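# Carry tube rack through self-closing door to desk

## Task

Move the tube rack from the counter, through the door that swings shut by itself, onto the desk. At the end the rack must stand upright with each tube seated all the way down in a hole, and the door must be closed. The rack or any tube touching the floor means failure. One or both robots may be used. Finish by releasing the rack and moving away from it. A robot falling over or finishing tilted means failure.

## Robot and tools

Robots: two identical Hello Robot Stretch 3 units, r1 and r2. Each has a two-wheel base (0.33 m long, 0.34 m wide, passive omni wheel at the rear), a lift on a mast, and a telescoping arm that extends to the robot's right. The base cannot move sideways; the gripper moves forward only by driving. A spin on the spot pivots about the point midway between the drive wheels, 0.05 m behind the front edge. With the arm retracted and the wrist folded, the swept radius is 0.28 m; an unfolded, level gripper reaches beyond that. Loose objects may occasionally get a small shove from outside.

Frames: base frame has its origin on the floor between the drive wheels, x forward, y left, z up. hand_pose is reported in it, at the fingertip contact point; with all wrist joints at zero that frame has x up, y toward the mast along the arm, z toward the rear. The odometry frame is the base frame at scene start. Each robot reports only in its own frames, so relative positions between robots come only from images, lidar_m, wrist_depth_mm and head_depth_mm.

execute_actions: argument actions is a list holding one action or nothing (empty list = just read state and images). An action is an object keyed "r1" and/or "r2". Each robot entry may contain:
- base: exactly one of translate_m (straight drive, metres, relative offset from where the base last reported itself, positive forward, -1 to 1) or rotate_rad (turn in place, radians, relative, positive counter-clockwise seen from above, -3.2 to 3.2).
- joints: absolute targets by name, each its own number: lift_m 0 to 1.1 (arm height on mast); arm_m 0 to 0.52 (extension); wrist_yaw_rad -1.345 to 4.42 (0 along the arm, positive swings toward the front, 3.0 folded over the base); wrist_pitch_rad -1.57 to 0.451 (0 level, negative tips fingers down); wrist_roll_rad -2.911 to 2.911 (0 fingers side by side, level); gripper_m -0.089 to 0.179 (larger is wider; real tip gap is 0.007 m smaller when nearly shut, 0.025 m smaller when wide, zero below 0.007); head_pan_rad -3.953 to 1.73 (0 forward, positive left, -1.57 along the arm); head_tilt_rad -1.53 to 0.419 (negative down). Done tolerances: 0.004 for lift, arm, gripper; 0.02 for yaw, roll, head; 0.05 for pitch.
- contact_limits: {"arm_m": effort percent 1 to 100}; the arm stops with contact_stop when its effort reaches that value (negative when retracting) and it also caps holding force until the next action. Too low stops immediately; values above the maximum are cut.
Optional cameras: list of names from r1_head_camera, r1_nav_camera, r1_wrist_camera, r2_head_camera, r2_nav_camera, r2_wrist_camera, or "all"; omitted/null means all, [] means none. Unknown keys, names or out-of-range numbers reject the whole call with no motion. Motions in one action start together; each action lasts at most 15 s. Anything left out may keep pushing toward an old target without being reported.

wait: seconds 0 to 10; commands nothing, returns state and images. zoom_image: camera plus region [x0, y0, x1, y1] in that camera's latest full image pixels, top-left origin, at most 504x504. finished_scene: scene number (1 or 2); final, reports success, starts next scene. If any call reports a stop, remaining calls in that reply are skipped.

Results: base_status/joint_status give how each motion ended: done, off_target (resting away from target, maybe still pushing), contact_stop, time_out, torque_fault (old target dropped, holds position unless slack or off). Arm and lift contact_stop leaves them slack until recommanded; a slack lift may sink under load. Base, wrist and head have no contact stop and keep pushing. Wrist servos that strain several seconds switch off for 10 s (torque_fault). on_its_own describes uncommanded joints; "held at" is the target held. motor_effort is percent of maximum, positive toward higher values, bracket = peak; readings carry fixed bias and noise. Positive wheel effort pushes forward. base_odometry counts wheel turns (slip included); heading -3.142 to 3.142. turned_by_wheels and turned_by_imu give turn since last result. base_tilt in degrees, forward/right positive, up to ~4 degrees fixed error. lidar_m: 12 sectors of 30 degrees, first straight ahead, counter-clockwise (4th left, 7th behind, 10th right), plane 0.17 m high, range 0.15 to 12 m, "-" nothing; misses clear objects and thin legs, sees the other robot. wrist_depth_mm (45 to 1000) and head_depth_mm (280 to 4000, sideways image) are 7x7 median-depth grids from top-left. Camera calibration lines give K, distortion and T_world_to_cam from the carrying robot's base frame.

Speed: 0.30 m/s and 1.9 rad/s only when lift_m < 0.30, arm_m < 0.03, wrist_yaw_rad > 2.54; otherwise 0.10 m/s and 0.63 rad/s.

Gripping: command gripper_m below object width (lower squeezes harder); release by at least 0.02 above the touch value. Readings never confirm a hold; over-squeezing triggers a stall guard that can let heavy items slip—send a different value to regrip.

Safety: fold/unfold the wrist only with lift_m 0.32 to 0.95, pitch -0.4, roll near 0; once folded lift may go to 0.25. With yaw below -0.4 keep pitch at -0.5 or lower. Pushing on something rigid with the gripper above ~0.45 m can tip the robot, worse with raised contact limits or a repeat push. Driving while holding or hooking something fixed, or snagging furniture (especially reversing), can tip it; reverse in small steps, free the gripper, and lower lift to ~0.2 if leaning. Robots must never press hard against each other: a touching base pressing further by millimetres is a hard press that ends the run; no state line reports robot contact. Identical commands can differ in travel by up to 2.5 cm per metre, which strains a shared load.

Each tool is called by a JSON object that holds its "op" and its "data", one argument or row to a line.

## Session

{"op": "execute_actions", "data": {
  "actions": []
}}

Scene clock: 0.00 s.
r1.base_odometry: x=+0.000 y=+0.000 heading=+0.000 (m, m, rad; r1's odometry frame)
r1.turned_by_wheels: +0.000 (rad since the last result)
r1.turned_by_imu: +0.000 (rad since the last result)
r1.base_tilt: forward=+0.4 right=+0.9 (deg)
r1.lidar_m: 2.41 1.06 0.86 0.73 0.72 0.81 1.12 1.12 1.26 1.31 1.30 1.47
r1.head_depth_mm: 1901 2045 2053 2041 2071 2056 2047 / 1960 2397 2408 2382 2374 2362 2232 / 1962 2771 2791 2776 2759 2777 2280 / 1958 2692 2693 2694 2742 2726 2289 / 1967 2594 2636 2620 2622 2608 2284 / 1981 2493 2520 2560 2518 2548 2259 / 1973 2408 2445 2424 2434 1017 2261
r1.base_status: not commanded
r1.joint_positions: lift_m=+0.323 arm_m=+0.001 wrist_yaw_rad=+2.923 wrist_pitch_rad=-0.450 wrist_roll_rad=-0.014 gripper_m=+0.037 head_pan_rad=-0.007 head_tilt_rad=+0.005
r1.joint_status: not commanded
r1.motor_effort: left_wheel=+0 right_wheel=+0 lift_m=+28 arm_m=+0 wrist_yaw_rad=-1 wrist_pitch_rad=+5 wrist_roll_rad=+1 gripper_m=+0 head_pan_rad=+0 head_tilt_rad=+1 (%)
r1.hand_pose: x=+0.0266 y=+0.0694 z=+0.3282 quat_wxyz=(+0.232, +0.697, +0.083, +0.673) (m; r1's base frame)
r1.wrist_depth_mm: - 637 692 789 929 - - / 585 - 750 882 - - 860 / 632 - 800 852 829 820 790 / 672 690 697 695 670 667 648 / 599 605 - 577 587 555 557 / 521 514 - 513 484 487 482 / 462 - - - 434 432 424
r2.base_odometry: x=+0.000 y=+0.000 heading=+0.000 (m, m, rad; r2's odometry frame)
r2.turned_by_wheels: +0.000 (rad since the last result)
r2.turned_by_imu: +0.000 (rad since the last result)
r2.base_tilt: forward=-1.1 right=-1.2 (deg)
r2.lidar_m: 1.82 1.96 2.02 1.89 1.80 0.96 0.68 0.65 0.67 0.90 1.32 1.36
r2.head_depth_mm: 1643 1629 1644 1651 1659 1650 1649 / 1795 1848 1843 1862 1880 1880 1880 / 1880 2154 2131 2144 2169 2196 2091 / 1873 2283 2288 2236 2253 2254 2204 / 1880 2128 2131 2136 2128 2094 2072 / 1887 2008 2013 2005 1993 1977 1963 / 1851 1908 1902 1881 1856 1888 1857
r2.base_status: not commanded
r2.joint_positions: lift_m=+0.359 arm_m=-0.001 wrist_yaw_rad=+3.019 wrist_pitch_rad=-0.471 wrist_roll_rad=-0.016 gripper_m=+0.037 head_pan_rad=-0.006 head_tilt_rad=-0.005
r2.joint_status: not commanded
r2.motor_effort: left_wheel=+1 right_wheel=+0 lift_m=+30 arm_m=+0 wrist_yaw_rad=+0 wrist_pitch_rad=+7 wrist_roll_rad=-1 gripper_m=+0 head_pan_rad=+0 head_tilt_rad=+1 (%)
r2.hand_pose: x=+0.0053 y=+0.0720 z=+0.3595 quat_wxyz=(+0.206, +0.690, +0.125, +0.682) (m; r2's base frame)
r2.wrist_depth_mm: - - - - - - - / - - - - - - - / - - - - - - - / 791 798 790 779 785 795 798 / 657 644 - 660 665 650 662 / 557 554 - 575 537 555 562 / 481 - - - 490 484 486
pictures: r1_head_camera (sideways: a quarter turn clockwise sets it upright), r1_nav_camera (sideways: a quarter turn counterclockwise sets it upright), r1_wrist_camera, r2_head_camera (sideways: a quarter turn clockwise sets it upright), r2_nav_camera (sideways: a quarter turn counterclockwise sets it upright), r2_wrist_camera
camera_calibration (this result's frames):
r1_head_camera: T_world_to_cam=[[-0.012155, -0.0077835, -0.999896, 1.3228], [0.0194471, 0.999779, -0.00801899, 0.00975689], [0.999737, -0.0195426, -0.0120009, -0.0333756], [0, 0, 0, 1]] pos_world=[0.0492557, -0.000110939, 1.32234]
r1_nav_camera: T_world_to_cam=[[-0.00112994, -0.0279795, 0.999608, -1.25462], [0.0359924, -0.998962, -0.0279208, 0.0840544], [0.999351, 0.0359468, 0.00213582, -0.0531488], [0, 0, 0, 1]] pos_world=[0.0486714, 0.0507739, 1.25659]
r1_wrist_camera: T_world_to_cam=[[0.977016, -0.211532, -0.0263612, 0.00603588], [-0.152756, -0.608501, -0.778712, 0.3236], [0.148681, 0.76484, -0.626828, 0.31372], [0, 0, 0, 1]] pos_world=[-0.00310964, -0.0417581, 0.448798]
r2_head_camera: T_world_to_cam=[[-0.0040886, 0.0302998, -0.999532, 1.32429], [-0.0219907, 0.999296, 0.0303826, -0.0375133], [0.99975, 0.0221047, -0.00341941, -0.0405262], [0, 0, 0, 1]] pos_world=[0.0451056, -0.00174298, 1.32467]
r2_nav_camera: T_world_to_cam=[[0.0148169, 0.021464, 0.99966, -1.2666], [0.0105763, -0.999717, 0.0213084, 0.0251214], [0.999834, 0.010257, -0.0150398, -0.0278856], [0, 0, 0, 1]] pos_world=[0.0463825, 0.0525865, 1.26521]
r2_wrist_camera: T_world_to_cam=[[0.996556, -0.0806437, 0.0193015, -0.00682539], [-0.032448, -0.593458, -0.80421, 0.36707], [0.0763092, 0.800815, -0.594031, 0.315862], [0, 0, 0, 1]] pos_world=[-0.00539059, -0.0356565, 0.482965]
Images, in order (width x height): r1_head_camera 896x504, r1_nav_camera 672x504, r1_wrist_camera 644x364, r2_head_camera 896x504, r2_nav_camera 672x504, r2_wrist_camera 644x364.

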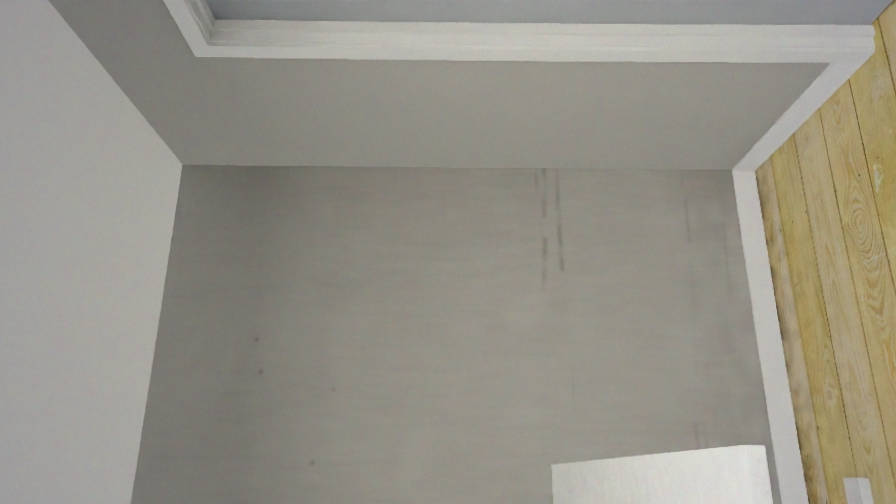

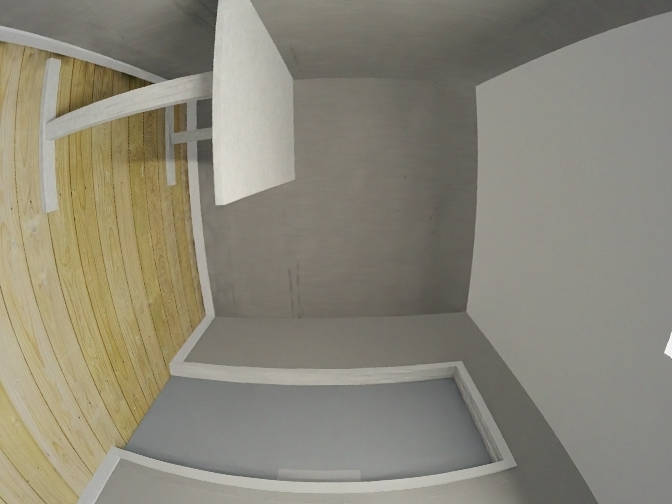

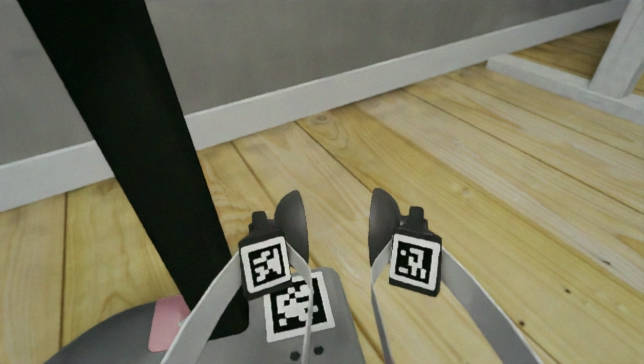

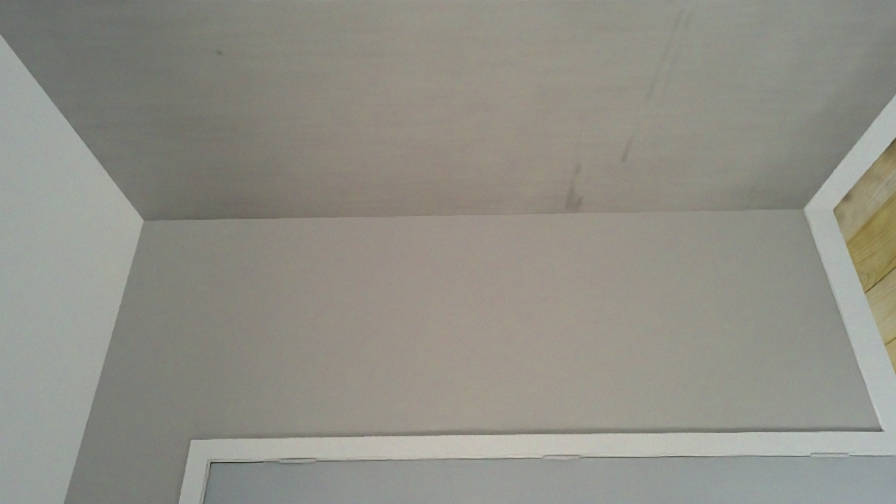

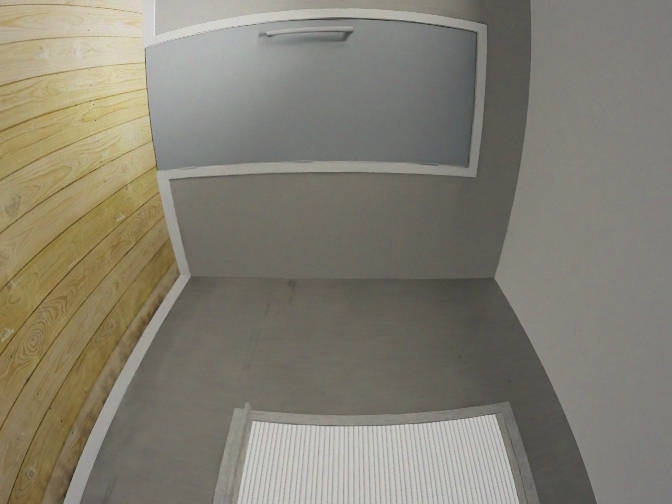

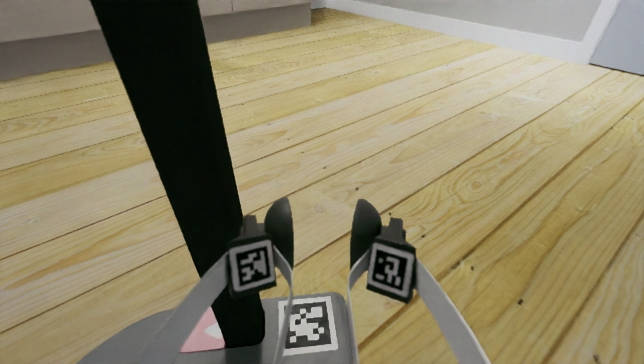

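Same layout, different starts.

{"op": "execute_actions", "data": {
  "actions": [
    {"r1":{"joints":{"head_pan_rad":-0.75,"head_tilt_rad":-0.6,"wrist_yaw_rad":3.0,"lift_m":0.28}},"r2":{"base":{"rotate_rad":1.5},"joints":{"head_pan_rad":0.2,"head_tilt_rad":-0.3,"lift_m":0.28}}}
  ],
  "cameras": ["r1_head_camera","r2_head_camera","r2_nav_camera"]
}}

Scene clock: 9.47 s.
r1.base_odometry: x=+0.000 y=+0.000 heading=+0.000 (m, m, rad; r1's odometry frame)
r1.turned_by_wheels: +0.000 (rad since the last result)
r1.turned_by_imu: +0.001 (rad since the last result)
r1.base_tilt: forward=+0.4 right=+0.8 (deg)
r1.lidar_m: 2.41 1.06 0.86 0.72 0.72 0.81 1.12 1.12 1.26 1.30 1.30 1.47
r1.head_depth_mm: 1079 1172 1285 1424 1590 1461 1241 / 1130 1234 1359 1508 1654 1453 1245 / 1187 1305 1428 1607 1722 1455 1237 / 1249 1383 1522 1718 1766 1462 1243 / 1324 1490 1663 1893 1751 1443 1241 / 1477 1642 1843 2058 1754 1441 1238 / 1564 1749 1991 2148 1746 1449 1227
r1.base_status: not commanded
r1.joint_positions: lift_m=+0.281 arm_m=+0.001 wrist_yaw_rad=+2.997 wrist_pitch_rad=-0.451 wrist_roll_rad=-0.014 gripper_m=+0.037 head_pan_rad=-0.743 head_tilt_rad=-0.592
r1.joint_status: all done
r1.motor_effort: left_wheel=+0(0) right_wheel=+0(0) lift_m=+15(20) arm_m=+0(0) wrist_yaw_rad=+3(6) wrist_pitch_rad=+5(6) wrist_roll_rad=+1(1) gripper_m=+0(1) head_pan_rad=-3(26) head_tilt_rad=-5(39) (%)
r1.hand_pose: x=+0.0106 y=+0.0723 z=+0.2859 quat_wxyz=(+0.207, +0.694, +0.109, +0.681) (m; r1's base frame)
r1.wrist_depth_mm: 552 - 695 761 883 - - / 611 - 759 829 878 929 868 / 642 693 772 768 740 720 718 / 651 654 629 620 605 602 579 / 541 540 - 537 526 511 497 / 473 - - - 434 439 437 / - - - - 392 393 384
r2.base_odometry: x=+0.000 y=+0.000 heading=+1.500 (m, m, rad; r2's odometry frame)
r2.turned_by_wheels: +1.500 (rad since the last result)
r2.turned_by_imu: +1.483 (rad since the last result)
r2.base_tilt: forward=-1.2 right=-1.2 (deg)
r2.lidar_m: 1.94 1.79 1.04 0.70 0.65 0.66 0.85 1.32 1.35 1.72 1.96 1.99
r2.head_depth_mm: 2582 2662 2776 2846 2756 2008 1557 / 2564 2704 2891 2289 2432 1992 1547 / 2449 2603 2679 2119 2267 2000 1550 / 2359 2454 2565 2046 2155 2019 1560 / 2250 2346 2455 1925 2032 2024 1563 / 2164 2257 2333 1857 1923 1975 1583 / 2075 2152 2258 1764 1843 1896 1581
r2.base_status: done
r2.joint_positions: lift_m=+0.280 arm_m=-0.001 wrist_yaw_rad=+3.019 wrist_pitch_rad=-0.472 wrist_roll_rad=-0.016 gripper_m=+0.037 head_pan_rad=+0.193 head_tilt_rad=-0.297
r2.joint_status: all done
r2.motor_effort: left_wheel=-2(12) right_wheel=+2(11) lift_m=+18(26) arm_m=+0(0) wrist_yaw_rad=+0(1) wrist_pitch_rad=+8(8) wrist_roll_rad=+0(0) gripper_m=+0(0) head_pan_rad=+3(17) head_tilt_rad=-2(16) (%)
r2.hand_pose: x=+0.0052 y=+0.0718 z=+0.2812 quat_wxyz=(+0.206, +0.690, +0.125, +0.682) (m; r2's base frame)
r2.wrist_depth_mm: 494 - 697 823 - - - / 527 569 758 956 - - - / 552 617 793 851 868 840 852 / 589 642 674 672 671 676 673 / 542 546 - 545 567 551 558 / 464 - - - 453 475 474 / - - - - 401 408 403
pictures: r1_head_camera (sideways: a quarter turn clockwise sets it upright), r2_head_camera (sideways: a quarter turn clockwise sets it upright), r2_nav_camera (sideways: a quarter turn counterclockwise sets it upright)
camera_calibration (this result's frames):
r1_head_camera: T_world_to_cam=[[-0.426484, 0.380918, -0.820373, 1.09089], [0.68071, 0.732423, -0.0137971, 0.0132369], [0.595605, -0.56432, -0.571662, 0.697473], [0, 0, 0, 1]] pos_world=[0.0408169, -0.031635, 1.29383]
r2_head_camera: T_world_to_cam=[[-0.291834, -0.0261982, -0.95611, 1.26914], [-0.209039, 0.977206, 0.0370289, -0.0450122], [0.933346, 0.210671, -0.290658, 0.333776], [0, 0, 0, 1]] pos_world=[0.0494402, 0.00691849, 1.31212]
r2_nav_camera: T_world_to_cam=[[0.29174, 0.0789836, 0.953231, -1.20747], [0.21299, -0.976927, 0.0157607, 0.0311163], [0.932482, 0.198431, -0.301831, 0.345835], [0, 0, 0, 1]] pos_world=[0.0231546, 0.0571444, 1.25489]
Images, in order (width x height): r1_head_camera 896x504, r2_head_camera 896x504, r2_nav_camera 672x504.

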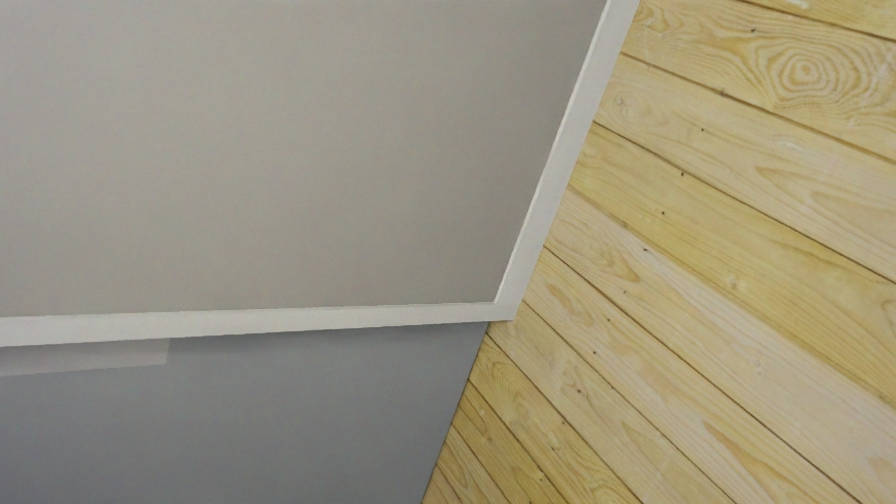

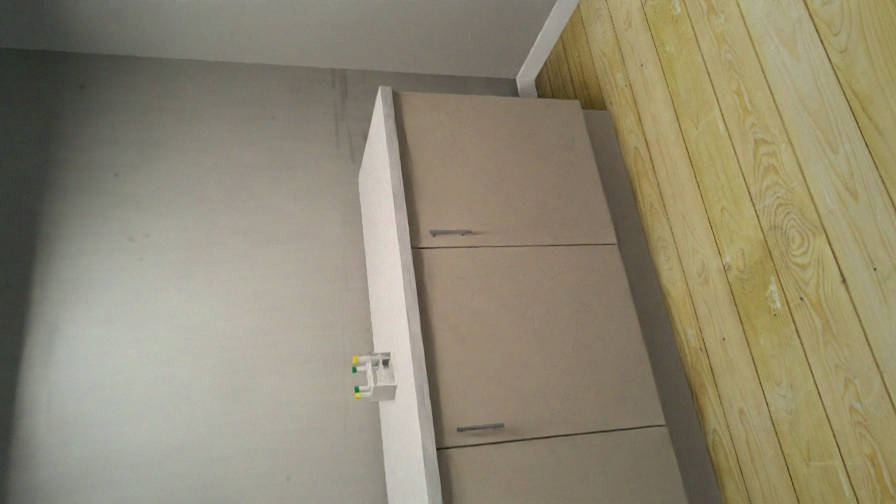

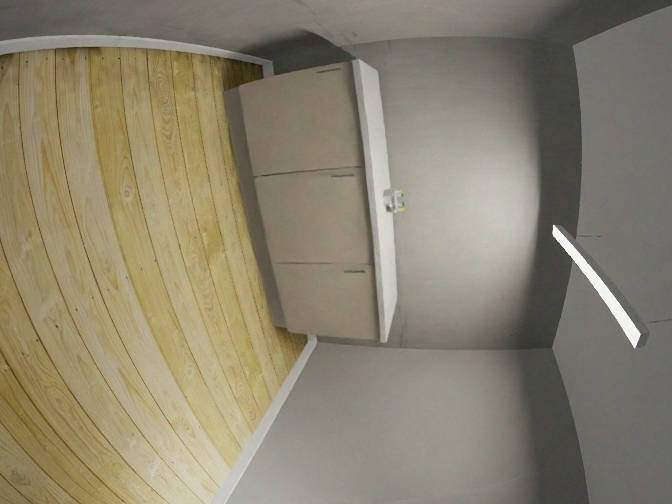

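{"op": "execute_actions", "data": {
  "actions": [
    {"r1":{"base":{"rotate_rad":-0.254}},"r2":{"base":{"rotate_rad":0.41},"joints":{"head_pan_rad":0,"head_tilt_rad":-0.5}}}
  ],
  "cameras": []
}}

{"op": "execute_actions", "data": {
  "actions": [
    {"r1":{"base":{"translate_m":0.8}},"r2":{"base":{"translate_m":0.7}}}
  ],
  "cameras": []
}}

{"op": "execute_actions", "data": {
  "actions": [
    {"r1":{"base":{"translate_m":0.725}},"r2":{"base":{"translate_m":0.65}}}
  ],
  "cameras": ["r2_head_camera"]
}}

{"op": "execute_actions", "data": {
  "actions": [
    {"r1":{"base":{"rotate_rad":-0.99},"joints":{"head_pan_rad":0,"head_tilt_rad":-1.2}},"r2":{"joints":{"lift_m":0.94,"wrist_pitch_rad":-0.4}}}
  ],
  "cameras": ["r1_nav_camera","r2_head_camera"]
}}

{"op": "zoom_image", "data": {
  "camera": "r2_head_camera",
  "region": [280,130,560,380]
}}

Scene clock: 28.37 s.
r1.base_odometry: x=+0.000 y=+0.000 heading=-0.254 (m, m, rad; r1's odometry frame)
r1.turned_by_wheels: -0.254 (rad since the last result)
r1.turned_by_imu: -0.256 (rad since the last result)
r1.base_tilt: forward=+0.4 right=+0.9 (deg)
r1.lidar_m: 1.87 2.28 1.06 0.76 0.72 0.74 0.98 1.12 1.15 1.37 1.30 1.34
r1.head_depth_mm: 1043 1148 1264 1409 1607 1463 1243 / 1071 1178 1291 1452 1630 1460 1241 / 1094 1208 1336 1500 1659 1460 1244 / 1126 1235 1376 1551 1716 1448 1238 / 1152 1270 1419 1607 1750 1441 1232 / 1180 1300 1461 1658 1753 1445 1237 / 1209 1348 1507 1744 1759 1444 1234
r1.base_status: done
r1.joint_positions: lift_m=+0.281 arm_m=+0.001 wrist_yaw_rad=+2.997 wrist_pitch_rad=-0.451 wrist_roll_rad=-0.014 gripper_m=+0.037 head_pan_rad=-0.743 head_tilt_rad=-0.593
r1.joint_status: not commanded
r1.motor_effort: left_wheel=+2(9) right_wheel=-2(7) lift_m=+14(14) arm_m=+0(0) wrist_yaw_rad=+3(4) wrist_pitch_rad=+5(6) wrist_roll_rad=+1(1) gripper_m=+1(0) head_pan_rad=-2(2) head_tilt_rad=-6(4) (%)
r1.hand_pose: x=+0.0105 y=+0.0723 z=+0.2859 quat_wxyz=(+0.207, +0.694, +0.110, +0.681) (m; r1's base frame)
r1.wrist_depth_mm: 548 - 748 880 - - - / 576 - 815 917 964 891 873 / 611 669 787 768 734 732 719 / 631 645 627 622 619 607 588 / 546 540 - 543 521 509 493 / 473 - - - 437 438 433 / - - - - 394 386 387
r2.base_odometry: x=+0.000 y=+0.000 heading=+1.910 (m, m, rad; r2's odometry frame)
r2.turned_by_wheels: +0.410 (rad since the last result)
r2.turned_by_imu: +0.405 (rad since the last result)
r2.base_tilt: forward=-1.1 right=-1.2 (deg)
r2.lidar_m: 1.79 1.21 0.74 0.65 0.66 0.78 1.33 1.33 1.58 1.96 1.97 2.05
r2.head_depth_mm: 2235 2381 1989 2201 2025 1597 1318 / 2208 2356 1949 2157 2033 1602 1322 / 2158 2275 1887 2080 2059 1623 1332 / 2119 2257 1861 2022 2052 1600 1334 / 2054 2204 1825 1982 2066 1617 1330 / 2022 2166 1764 1936 2045 1627 1341 / 1995 2170 1743 1869 2019 1630 1331
r2.base_status: done
r2.joint_positions: lift_m=+0.280 arm_m=-0.001 wrist_yaw_rad=+3.019 wrist_pitch_rad=-0.472 wrist_roll_rad=-0.016 gripper_m=+0.037 head_pan_rad=+0.007 head_tilt_rad=-0.494
r2.joint_status: all done
r2.motor_effort: left_wheel=-2(14) right_wheel=+2(9) lift_m=+18(17) arm_m=+0(0) wrist_yaw_rad=+0(0) wrist_pitch_rad=+8(9) wrist_roll_rad=+0(0) gripper_m=+0(0) head_pan_rad=-3(16) head_tilt_rad=-2(14) (%)
r2.hand_pose: x=+0.0052 y=+0.0718 z=+0.2812 quat_wxyz=(+0.206, +0.690, +0.125, +0.682) (m; r2's base frame)
r2.wrist_depth_mm: 533 - 624 669 735 824 912 / 575 603 673 755 831 907 - / 626 655 747 797 875 854 855 / 633 652 664 676 663 659 689 / 550 545 - 552 560 553 557 / 470 - - - 456 466 472 / - - - - 412 411 413
pictures: none
No camera images: the call's "cameras" was empty. Leave "cameras" out to get every camera's image.

Scene clock: 32.83 s.
r1.base_odometry: x=+0.774 y=-0.201 heading=-0.254 (m, m, rad; r1's odometry frame)
r1.turned_by_wheels: +0.000 (rad since the last result)
r1.turned_by_imu: +0.003 (rad since the last result)
r1.base_tilt: forward=+0.5 right=+0.9 (deg)
r1.lidar_m: 1.29 1.97 1.72 0.79 1.16 1.18 1.57 1.80 1.30 0.91 0.87 0.88
r1.head_depth_mm: 689 752 831 925 1050 1212 1241 / 705 773 855 955 1088 1260 1234 / 723 791 878 986 1127 1323 1235 / 731 811 907 1024 1183 1346 1237 / 823 905 1013 1144 1330 1449 1237 / 846 934 1047 1188 1383 1449 1236 / 863 961 1084 1233 1442 1448 1232
r1.base_status: done
r1.joint_positions: lift_m=+0.281 arm_m=+0.001 wrist_yaw_rad=+2.997 wrist_pitch_rad=-0.451 wrist_roll_rad=-0.014 gripper_m=+0.037 head_pan_rad=-0.743 head_tilt_rad=-0.593
r1.joint_status: not commanded
r1.motor_effort: left_wheel=+2(10) right_wheel=-2(5) lift_m=+15(14) arm_m=+0(0) wrist_yaw_rad=+2(3) wrist_pitch_rad=+5(6) wrist_roll_rad=+1(1) gripper_m=+1(0) head_pan_rad=-1(3) head_tilt_rad=-4(4) (%)
r1.hand_pose: x=+0.0104 y=+0.0723 z=+0.2859 quat_wxyz=(+0.207, +0.694, +0.110, +0.681) (m; r1's base frame)
r1.wrist_depth_mm: 851 - - - - - - / 886 - 883 - 985 933 884 / 808 796 790 732 746 738 715 / 661 637 629 629 612 595 587 / 556 548 - 541 534 512 496 / 472 - - - 435 438 438 / - - - - 394 391 390
r2.base_odometry: x=-0.233 y=+0.660 heading=+1.910 (m, m, rad; r2's odometry frame)
r2.turned_by_wheels: +0.000 (rad since the last result)
r2.turned_by_imu: +0.006 (rad since the last result)
r2.base_tilt: forward=-1.1 right=-1.2 (deg)
r2.lidar_m: 1.11 1.12 0.90 0.80 0.80 0.96 1.79 2.02 2.04 1.82 1.82 1.27
r2.head_depth_mm: 1577 1724 1333 1341 1504 1602 1320 / 1540 1695 1343 1300 1466 1599 1323 / 1530 1660 1349 1278 1413 1549 1332 / 1508 1611 1345 1237 1371 1522 1326 / 1475 1606 1379 1206 1336 1489 1320 / 1446 1567 1391 1169 1294 1484 1333 / 1418 1531 1406 1146 1263 1400 1346
r2.base_status: done
r2.joint_positions: lift_m=+0.280 arm_m=-0.001 wrist_yaw_rad=+3.019 wrist_pitch_rad=-0.472 wrist_roll_rad=-0.016 gripper_m=+0.037 head_pan_rad=+0.007 head_tilt_rad=-0.495
r2.joint_status: not commanded
r2.motor_effort: left_wheel=-3(9) right_wheel=+3(9) lift_m=+18(18) arm_m=-1(1) wrist_yaw_rad=+0(0) wrist_pitch_rad=+8(8) wrist_roll_rad=-1(1) gripper_m=+0(0) head_pan_rad=-2(3) head_tilt_rad=-3(2) (%)
r2.hand_pose: x=+0.0052 y=+0.0718 z=+0.2812 quat_wxyz=(+0.206, +0.690, +0.125, +0.682) (m; r2's base frame)
r2.wrist_depth_mm: 642 - 758 800 897 - - / 707 730 835 906 981 - - / 745 775 837 856 836 839 855 / 664 660 680 659 682 673 660 / 551 538 - 544 563 556 549 / 463 - - - 453 461 469 / - - - - 405 414 408
pictures: none
No camera images: the call's "cameras" was empty. Leave "cameras" out to get every camera's image.

Scene clock: 36.93 s.
r1.base_odometry: x=+1.476 y=-0.383 heading=-0.254 (m, m, rad; r1's odometry frame)
r1.turned_by_wheels: +0.000 (rad since the last result)
r1.turned_by_imu: +0.002 (rad since the last result)
r1.base_tilt: forward=+0.4 right=+0.9 (deg)
r1.lidar_m: 0.70 1.36 1.39 1.45 1.12 1.12 2.11 2.23 0.71 0.58 0.55 0.57
r1.head_depth_mm: 422 463 510 569 646 745 880 / 433 473 525 587 667 776 920 / 442 485 539 606 694 807 966 / 453 499 556 628 722 845 1029 / 465 513 574 652 750 886 1085 / 476 527 592 674 784 933 1146 / 490 543 612 700 813 974 1135
r1.base_status: done
r1.joint_positions: lift_m=+0.281 arm_m=+0.001 wrist_yaw_rad=+2.997 wrist_pitch_rad=-0.451 wrist_roll_rad=-0.014 gripper_m=+0.037 head_pan_rad=-0.743 head_tilt_rad=-0.593
r1.joint_status: not commanded
r1.motor_effort: left_wheel=+2(10) right_wheel=-2(5) lift_m=+14(15) arm_m=+0(0) wrist_yaw_rad=+3(3) wrist_pitch_rad=+5(5) wrist_roll_rad=+1(1) gripper_m=+0(0) head_pan_rad=-2(3) head_tilt_rad=-4(4) (%)
r1.hand_pose: x=+0.0104 y=+0.0723 z=+0.2859 quat_wxyz=(+0.207, +0.694, +0.110, +0.681) (m; r1's base frame)
r1.wrist_depth_mm: - - - - - - - / - - - - 952 940 905 / 800 804 779 762 743 743 718 / 658 645 631 624 604 604 587 / 549 541 - 541 523 510 499 / 470 - - - 433 438 436 / - - - - 392 390 387
r2.base_odometry: x=-0.449 y=+1.273 heading=+1.910 (m, m, rad; r2's odometry frame)
r2.turned_by_wheels: +0.000 (rad since the last result)
r2.turned_by_imu: +0.005 (rad since the last result)
r2.base_tilt: forward=-1.2 right=-1.2 (deg)
r2.lidar_m: 0.48 0.48 0.57 0.93 0.93 1.12 2.11 2.65 1.88 1.68 0.91 0.55
r2.head_depth_mm: 983 1068 1144 833 630 692 800 / 968 1050 1133 838 607 667 769 / 952 1035 1107 791 610 645 741 / 936 1010 1088 778 612 626 710 / 918 995 1080 849 615 607 687 / 896 975 1061 852 618 583 664 / 889 960 1037 859 620 569 640
r2.base_status: done
r2.joint_positions: lift_m=+0.280 arm_m=-0.001 wrist_yaw_rad=+3.019 wrist_pitch_rad=-0.472 wrist_roll_rad=-0.016 gripper_m=+0.037 head_pan_rad=+0.007 head_tilt_rad=-0.495
r2.joint_status: not commanded
r2.motor_effort: left_wheel=-2(9) right_wheel=+2(8) lift_m=+18(18) arm_m=+0(1) wrist_yaw_rad=-1(0) wrist_pitch_rad=+8(8) wrist_roll_rad=+0(1) gripper_m=+0(1) head_pan_rad=-3(3) head_tilt_rad=-2(2) (%)
r2.hand_pose: x=+0.0052 y=+0.0718 z=+0.2812 quat_wxyz=(+0.206, +0.690, +0.125, +0.682) (m; r2's base frame)
r2.wrist_depth_mm: 735 - 880 958 972 531 418 / 789 820 924 - - 561 430 / 839 807 853 846 850 646 439 / 660 672 666 674 671 646 504 / 542 549 - 548 569 549 511 / 460 - - - 462 472 469 / - - - - 403 404 404
pictures: r2_head_camera (sideways: a quarter turn clockwise sets it upright)
camera_calibration (this result's frames):
r2_head_camera: T_world_to_cam=[[-0.474217, 0.0269686, -0.879995, 1.17092], [-0.0170128, 0.999063, 0.0397856, -0.0497625], [0.880243, 0.0338382, -0.473314, 0.571799], [0, 0, 0, 1]] pos_world=[0.0511021, -0.00121085, 1.30302]
Images, in order (width x height): r2_head_camera 896x504.

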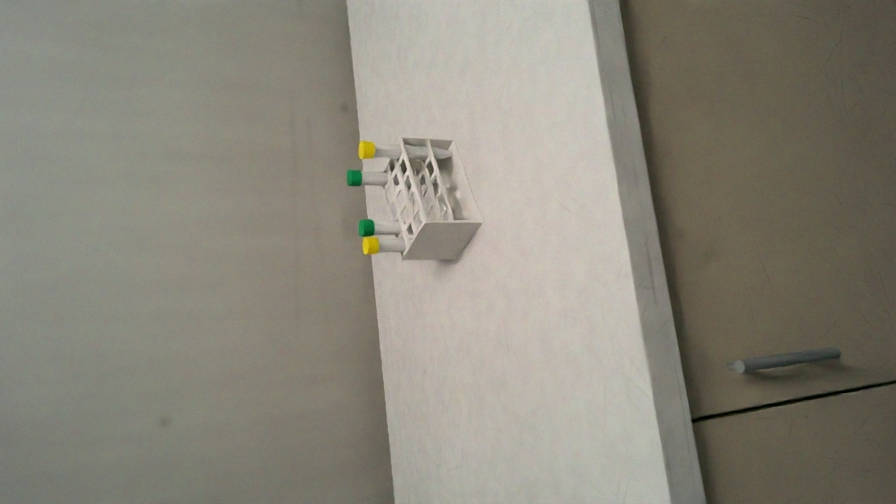

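Scene clock: 43.77 s.
r1.base_odometry: x=+1.476 y=-0.383 heading=-1.244 (m, m, rad; r1's odometry frame)
r1.turned_by_wheels: -0.990 (rad since the last result)
r1.turned_by_imu: -1.000 (rad since the last result)
r1.base_tilt: forward=+0.3 right=+0.9 (deg)
r1.lidar_m: 0.55 0.58 0.70 1.36 1.41 1.46 1.12 1.61 2.21 1.81 0.68 0.57
r1.head_depth_mm: 571 708 933 1184 1261 1178 1107 / 573 709 935 1316 1258 1195 1118 / 573 711 938 1318 1262 1194 - / 572 710 939 1309 1250 1197 - / 574 713 940 1305 1252 1183 - / 576 714 948 1309 1250 1180 - / 575 717 951 1301 1242 1165 1117
r1.base_status: done
r1.joint_positions: lift_m=+0.281 arm_m=+0.001 wrist_yaw_rad=+2.997 wrist_pitch_rad=-0.451 wrist_roll_rad=-0.014 gripper_m=+0.037 head_pan_rad=-0.007 head_tilt_rad=-1.186
r1.joint_status: all done
r1.motor_effort: left_wheel=+2(10) right_wheel=-2(8) lift_m=+15(15) arm_m=+0(0) wrist_yaw_rad=+2(2) wrist_pitch_rad=+5(5) wrist_roll_rad=+1(1) gripper_m=+1(1) head_pan_rad=+2(26) head_tilt_rad=-7(43) (%)
r1.hand_pose: x=+0.0104 y=+0.0723 z=+0.2859 quat_wxyz=(+0.207, +0.694, +0.110, +0.681) (m; r1's base frame)
r1.wrist_depth_mm: - - - - - 707 547 / - - - - 960 732 579 / 820 803 776 761 747 699 600 / 651 645 635 624 617 600 571 / 556 538 - 543 526 507 500 / 475 - - - 435 434 436 / - - - - 398 389 385
r2.base_odometry: x=-0.449 y=+1.273 heading=+1.910 (m, m, rad; r2's odometry frame)
r2.turned_by_wheels: +0.000 (rad since the last result)
r2.turned_by_imu: -0.001 (rad since the last result)
r2.base_tilt: forward=-1.1 right=-1.2 (deg)
r2.lidar_m: 0.48 0.48 0.57 0.93 0.93 1.12 2.11 2.65 1.89 1.68 0.91 0.55
r2.head_depth_mm: 981 1071 1140 835 631 690 801 / 965 1054 1141 838 609 668 772 / 955 1030 1112 795 610 646 740 / 932 1017 1087 781 611 622 713 / 917 992 1083 852 615 605 687 / 908 973 1062 853 617 584 666 / 887 959 1040 864 620 568 641
r2.base_status: not commanded
r2.joint_positions: lift_m=+0.940 arm_m=-0.001 wrist_yaw_rad=+3.019 wrist_pitch_rad=-0.421 wrist_roll_rad=-0.016 gripper_m=+0.037 head_pan_rad=+0.007 head_tilt_rad=-0.495
r2.joint_status: all done
r2.motor_effort: left_wheel=-3(2) right_wheel=+3(2) lift_m=+38(40) arm_m=+0(0) wrist_yaw_rad=+0(0) wrist_pitch_rad=+12(14) wrist_roll_rad=+0(0) gripper_m=+0(0) head_pan_rad=-2(3) head_tilt_rad=-2(2) (%)
r2.hand_pose: x=+0.0060 y=+0.0785 z=+0.9514 quat_wxyz=(+0.189, +0.693, +0.107, +0.687) (m; r2's base frame)
r2.wrist_depth_mm: 735 - 873 912 - - 898 / 795 833 951 - 796 594 539 / 844 896 - - 828 581 430 / 925 - - - 906 606 457 / - - - - 879 619 471 / - - - - 916 662 474 / - - - - - 664 492
pictures: r1_nav_camera (sideways: a quarter turn counterclockwise sets it upright), r2_head_camera (sideways: a quarter turn clockwise sets it upright)
camera_calibration (this result's frames):
r1_nav_camera: T_world_to_cam=[[0.927479, -0.0343572, 0.372293, -0.442387], [-0.0169213, -0.998606, -0.0500013, 0.113055], [0.373492, 0.0400755, -0.926767, 1.15918], [0, 0, 0, 1]] pos_world=[-0.0207286, 0.0512434, 1.24464]
r2_head_camera: T_world_to_cam=[[-0.474217, 0.0269686, -0.879995, 1.17092], [-0.017013, 0.999063, 0.0397856, -0.0497625], [0.880244, 0.0338383, -0.473314, 0.571799], [0, 0, 0, 1]] pos_world=[0.0511021, -0.00121084, 1.30302]
Images, in order (width x height): r1_nav_camera 672x504, r2_head_camera 896x504.

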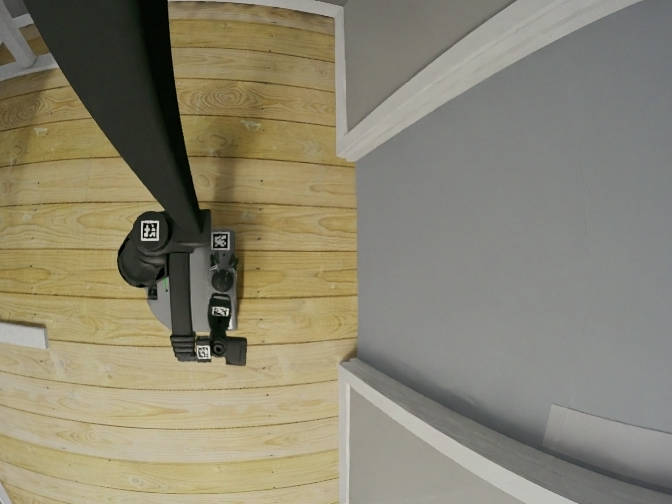

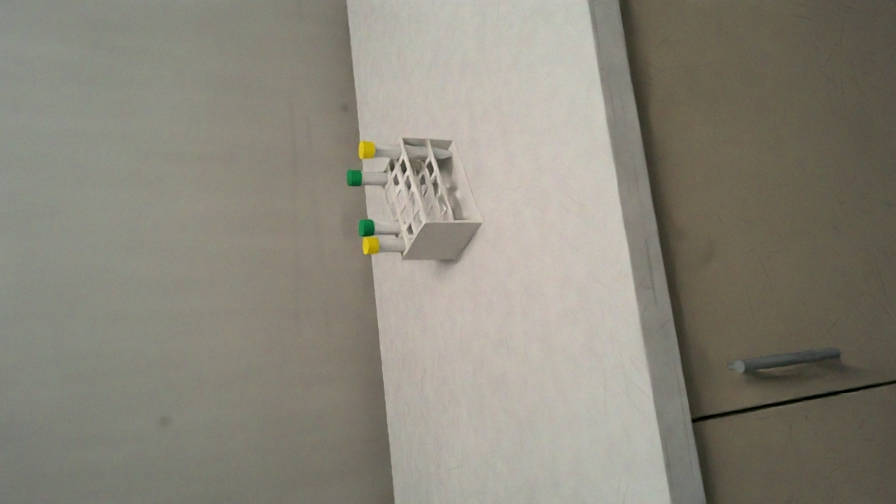

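Region (280, 130, 560, 380) of r2_head_camera's 896x504 image, scaled by 1.800, with more detail than that image has; it fills the top 450 rows of this view, and the rest is white.

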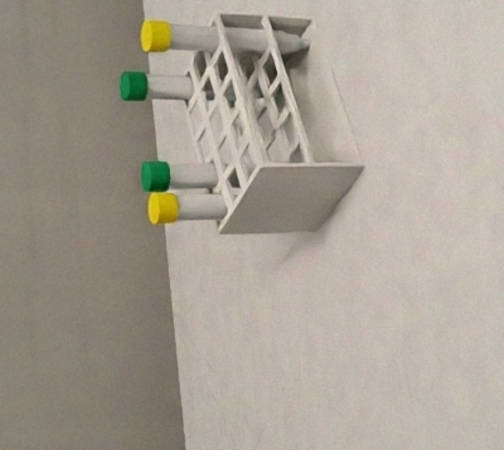

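{"op": "execute_actions", "data": {
  "actions": [
    {"r1":{"base":{"rotate_rad":-0.17},"joints":{"lift_m":0.33}},"r2":{"base":{"rotate_rad":2.12},"joints":{"wrist_yaw_rad":0,"head_pan_rad":-1.57,"head_tilt_rad":-0.55}}}
  ],
  "cameras": []
}}

{"op": "execute_actions", "data": {
  "actions": [
    {"r1":{"base":{"translate_m":0.6}},"r2":{"base":{"translate_m":-0.40},"joints":{"lift_m":1.1,"gripper_m":0.179,"wrist_pitch_rad":-0.9,"arm_m":0.15}}}
  ],
  "cameras": ["r1_nav_camera","r2_head_camera","r2_wrist_camera"]
}}

Scene clock: 68.53 s.
r1.base_odometry: x=+1.476 y=-0.383 heading=-1.413 (m, m, rad; r1's odometry frame)
r1.turned_by_wheels: -0.170 (rad since the last result)
r1.turned_by_imu: -0.170 (rad since the last result)
r1.base_tilt: forward=+0.3 right=+0.9 (deg)
r1.lidar_m: 0.55 0.56 0.68 1.18 1.37 1.46 1.55 1.12 1.92 2.42 0.82 0.60
r1.head_depth_mm: 619 747 916 1325 1270 1185 1112 / 605 762 1000 1317 1257 1196 1120 / 595 744 991 1321 1260 1198 - / 582 722 959 1320 1254 1185 - / 573 707 932 1306 1250 1191 - / 562 690 905 1296 1246 1177 - / 551 676 874 1249 1249 1165 1124
r1.base_status: done
r1.joint_positions: lift_m=+0.329 arm_m=+0.001 wrist_yaw_rad=+2.997 wrist_pitch_rad=-0.451 wrist_roll_rad=-0.014 gripper_m=+0.037 head_pan_rad=-0.007 head_tilt_rad=-1.186
r1.joint_status: all done
r1.motor_effort: left_wheel=+2(9) right_wheel=-2(8) lift_m=+38(37) arm_m=+0(0) wrist_yaw_rad=+2(2) wrist_pitch_rad=+6(6) wrist_roll_rad=+1(1) gripper_m=+0(0) head_pan_rad=+2(3) head_tilt_rad=-8(7) (%)
r1.hand_pose: x=+0.0104 y=+0.0722 z=+0.3347 quat_wxyz=(+0.207, +0.694, +0.110, +0.681) (m; r1's base frame)
r1.wrist_depth_mm: - - - - 867 610 508 / - - - - 892 672 527 / 910 886 875 850 808 714 544 / 739 724 719 700 693 669 562 / 617 596 - 588 599 567 545 / 531 519 - - 491 492 489 / 459 - - - 438 437 432
r2.base_odometry: x=-0.449 y=+1.273 heading=-2.254 (m, m, rad; r2's odometry frame)
r2.turned_by_wheels: +2.120 (rad since the last result)
r2.turned_by_imu: +2.102 (rad since the last result)
r2.base_tilt: forward=-1.1 right=-1.2 (deg)
r2.lidar_m: 0.93 1.15 2.28 2.67 1.86 1.68 0.86 0.53 0.48 0.48 0.58 0.93
r2.head_depth_mm: 893 968 1030 757 568 - - / 927 1002 1069 757 582 603 - / 958 1045 1093 763 604 - - / 995 1085 1143 770 616 722 863 / 1035 1134 1179 774 647 758 904 / 1079 1186 1254 781 693 811 982 / 1122 1240 1328 782 738 876 1072
r2.base_status: done
r2.joint_positions: lift_m=+0.940 arm_m=-0.001 wrist_yaw_rad=+0.002 wrist_pitch_rad=-0.421 wrist_roll_rad=-0.016 gripper_m=+0.037 head_pan_rad=-1.563 head_tilt_rad=-0.543
r2.joint_status: all done
r2.motor_effort: left_wheel=-3(9) right_wheel=+3(7) lift_m=+38(38) arm_m=-1(0) wrist_yaw_rad=-2(2) wrist_pitch_rad=+12(12) wrist_roll_rad=-1(1) gripper_m=+0(0) head_pan_rad=-2(36) head_tilt_rad=-3(6) (%)
r2.hand_pose: x=-0.0211 y=-0.3678 z=+0.9514 quat_wxyz=(+0.697, +0.150, -0.685, -0.146) (m; r2's base frame)
r2.wrist_depth_mm: 732 899 898 830 767 704 648 / 688 541 538 539 541 552 411 / 398 375 368 379 375 377 375 / 483 413 319 299 285 287 287 / 764 490 419 351 271 251 234 / 842 615 487 405 332 304 265 / 851 - 581 474 400 338 298
pictures: none
No camera images: the call's "cameras" was empty. Leave "cameras" out to get every camera's image.

Scene clock: 76.40 s.
r1.base_odometry: x=+1.570 y=-0.975 heading=-1.413 (m, m, rad; r1's odometry frame)
r1.turned_by_wheels: +0.000 (rad since the last result)
r1.turned_by_imu: +0.037 (rad since the last result)
r1.base_tilt: forward=+0.5 right=+0.8 (deg)
r1.lidar_m: - - 0.15 0.18 0.60 1.84 1.69 2.15 0.30 0.26 0.28 0.15
r1.head_depth_mm: - - - 375 1246 883 1082 / - - - 342 851 1199 1090 / - - - 315 591 1195 - / - - - - 451 1194 - / - - - - 388 865 - / - - - - 352 798 - / - - - - 322 637 1115
r1.base_status: done
r1.joint_positions: lift_m=+0.330 arm_m=+0.001 wrist_yaw_rad=+2.998 wrist_pitch_rad=-0.452 wrist_roll_rad=-0.014 gripper_m=+0.037 head_pan_rad=-0.004 head_tilt_rad=-1.189
r1.joint_status: not commanded
r1.motor_effort: left_wheel=+7(95) right_wheel=+1(11) lift_m=+36(38) arm_m=+0(0) wrist_yaw_rad=+1(3) wrist_pitch_rad=+6(6) wrist_roll_rad=+1(1) gripper_m=+0(0) head_pan_rad=+1(3) head_tilt_rad=-6(7) (%)
r1.hand_pose: x=+0.0103 y=+0.0721 z=+0.3346 quat_wxyz=(+0.207, +0.694, +0.110, +0.681) (m; r1's base frame)
r1.wrist_depth_mm: - - 443 257 176 133 108 / - - 508 287 188 141 112 / 909 866 590 326 206 149 117 / 731 728 640 361 219 158 123 / 610 609 - 388 210 170 130 / 526 524 - - 288 176 137 / 463 - - - 291 182 145
r2.base_odometry: x=-0.196 y=+1.584 heading=-2.254 (m, m, rad; r2's odometry frame)
r2.turned_by_wheels: +0.000 (rad since the last result)
r2.turned_by_imu: -0.004 (rad since the last result)
r2.base_tilt: forward=-1.1 right=-1.2 (deg)
r2.lidar_m: 1.31 1.61 2.79 2.20 1.44 1.31 0.63 0.39 0.35 0.35 0.42 0.80
r2.head_depth_mm: - - 940 795 567 455 483 / - - 964 723 570 455 513 / - - - - 572 470 550 / 862 940 1022 701 576 485 588 / 895 980 1056 815 577 505 630 / 935 1025 1103 778 578 569 685 / 970 1077 1143 780 583 610 747
r2.base_status: done
r2.joint_positions: lift_m=+1.097 arm_m=+0.150 wrist_yaw_rad=+0.001 wrist_pitch_rad=-0.907 wrist_roll_rad=-0.016 gripper_m=+0.179 head_pan_rad=-1.563 head_tilt_rad=-0.543
r2.joint_status: all done
joint sent to its limit — the command would take r2.lift_m past its upper limit, so that joint was sent only as far as its limit.
r2.motor_effort: left_wheel=-2(11) right_wheel=+2(3) lift_m=+38(39) arm_m=+2(2) wrist_yaw_rad=+0(1) wrist_pitch_rad=+4(11) wrist_roll_rad=+0(0) gripper_m=+0(84) head_pan_rad=-1(2) head_tilt_rad=-3(2) (%)
r2.hand_pose: x=-0.0215 y=-0.4337 z=+1.0188 quat_wxyz=(+0.641, +0.313, -0.630, -0.307) (m; r2's base frame)
r2.wrist_depth_mm: 416 412 415 299 301 409 413 / 368 369 369 303 328 365 367 / 339 339 336 337 337 332 334 / 308 308 308 308 305 302 302 / 288 287 286 282 281 285 280 / 272 259 262 260 263 262 261 / - - 245 241 247 243 239
pictures: r1_nav_camera (sideways: a quarter turn counterclockwise sets it upright), r2_head_camera (sideways: a quarter turn clockwise sets it upright), r2_wrist_camera
camera_calibration (this result's frames):
r1_nav_camera: T_world_to_cam=[[0.928695, -0.03197, 0.369464, -0.43871], [-0.0144982, -0.998645, -0.0499704, 0.113], [0.370561, 0.0410507, -0.9279, 1.16067], [0, 0, 0, 1]] pos_world=[-0.021035, 0.0511748, 1.24472]
r2_head_camera: T_world_to_cam=[[0.0263375, 0.516251, -0.856032, 1.13662], [0.999067, 0.0157305, 0.0402249, -0.05653], [0.0342319, -0.856293, -0.515355, 0.631661], [0, 0, 0, 1]] pos_world=[0.00491864, -0.0450036, 1.30078]
r2_wrist_camera: T_world_to_cam=[[-0.99893, -0.0462553, 0.000103244, -0.0420675], [-0.0406565, 0.876948, -0.478863, 0.90237], [0.0220594, -0.478355, -0.87789, 0.847834], [0, 0, 0, 1]] pos_world=[-0.024038, -0.387712, 1.17642]
Images, in order (width x height): r1_nav_camera 672x504, r2_head_camera 896x504, r2_wrist_camera 644x364.

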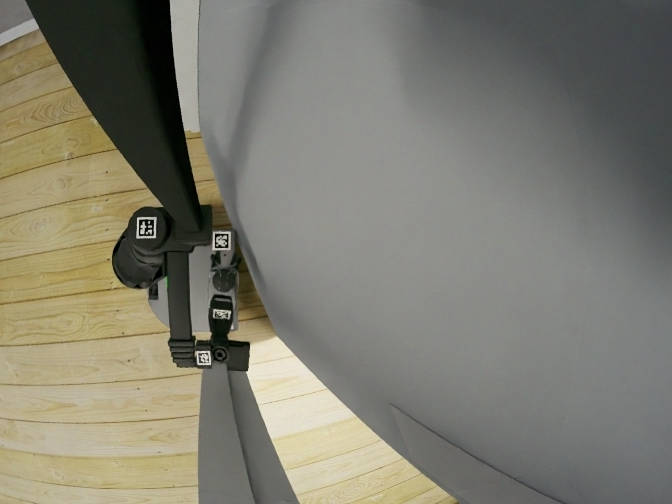

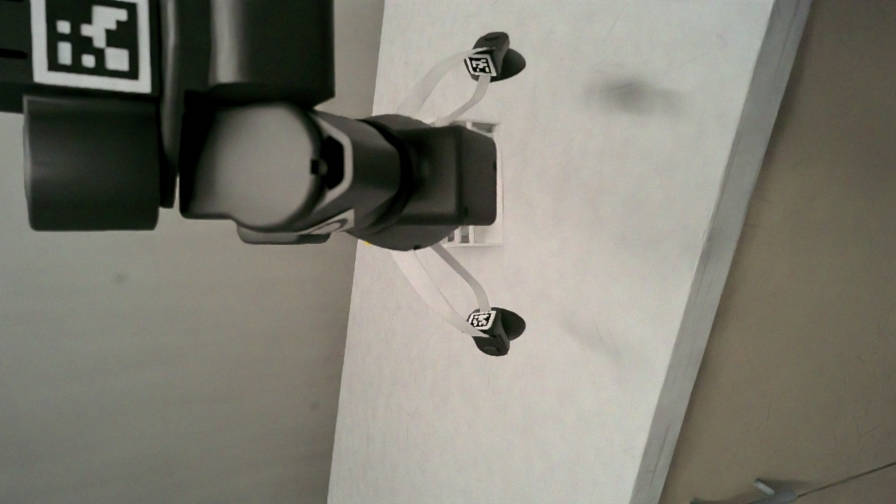

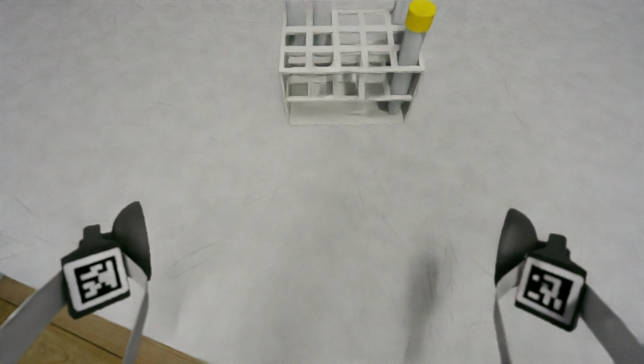

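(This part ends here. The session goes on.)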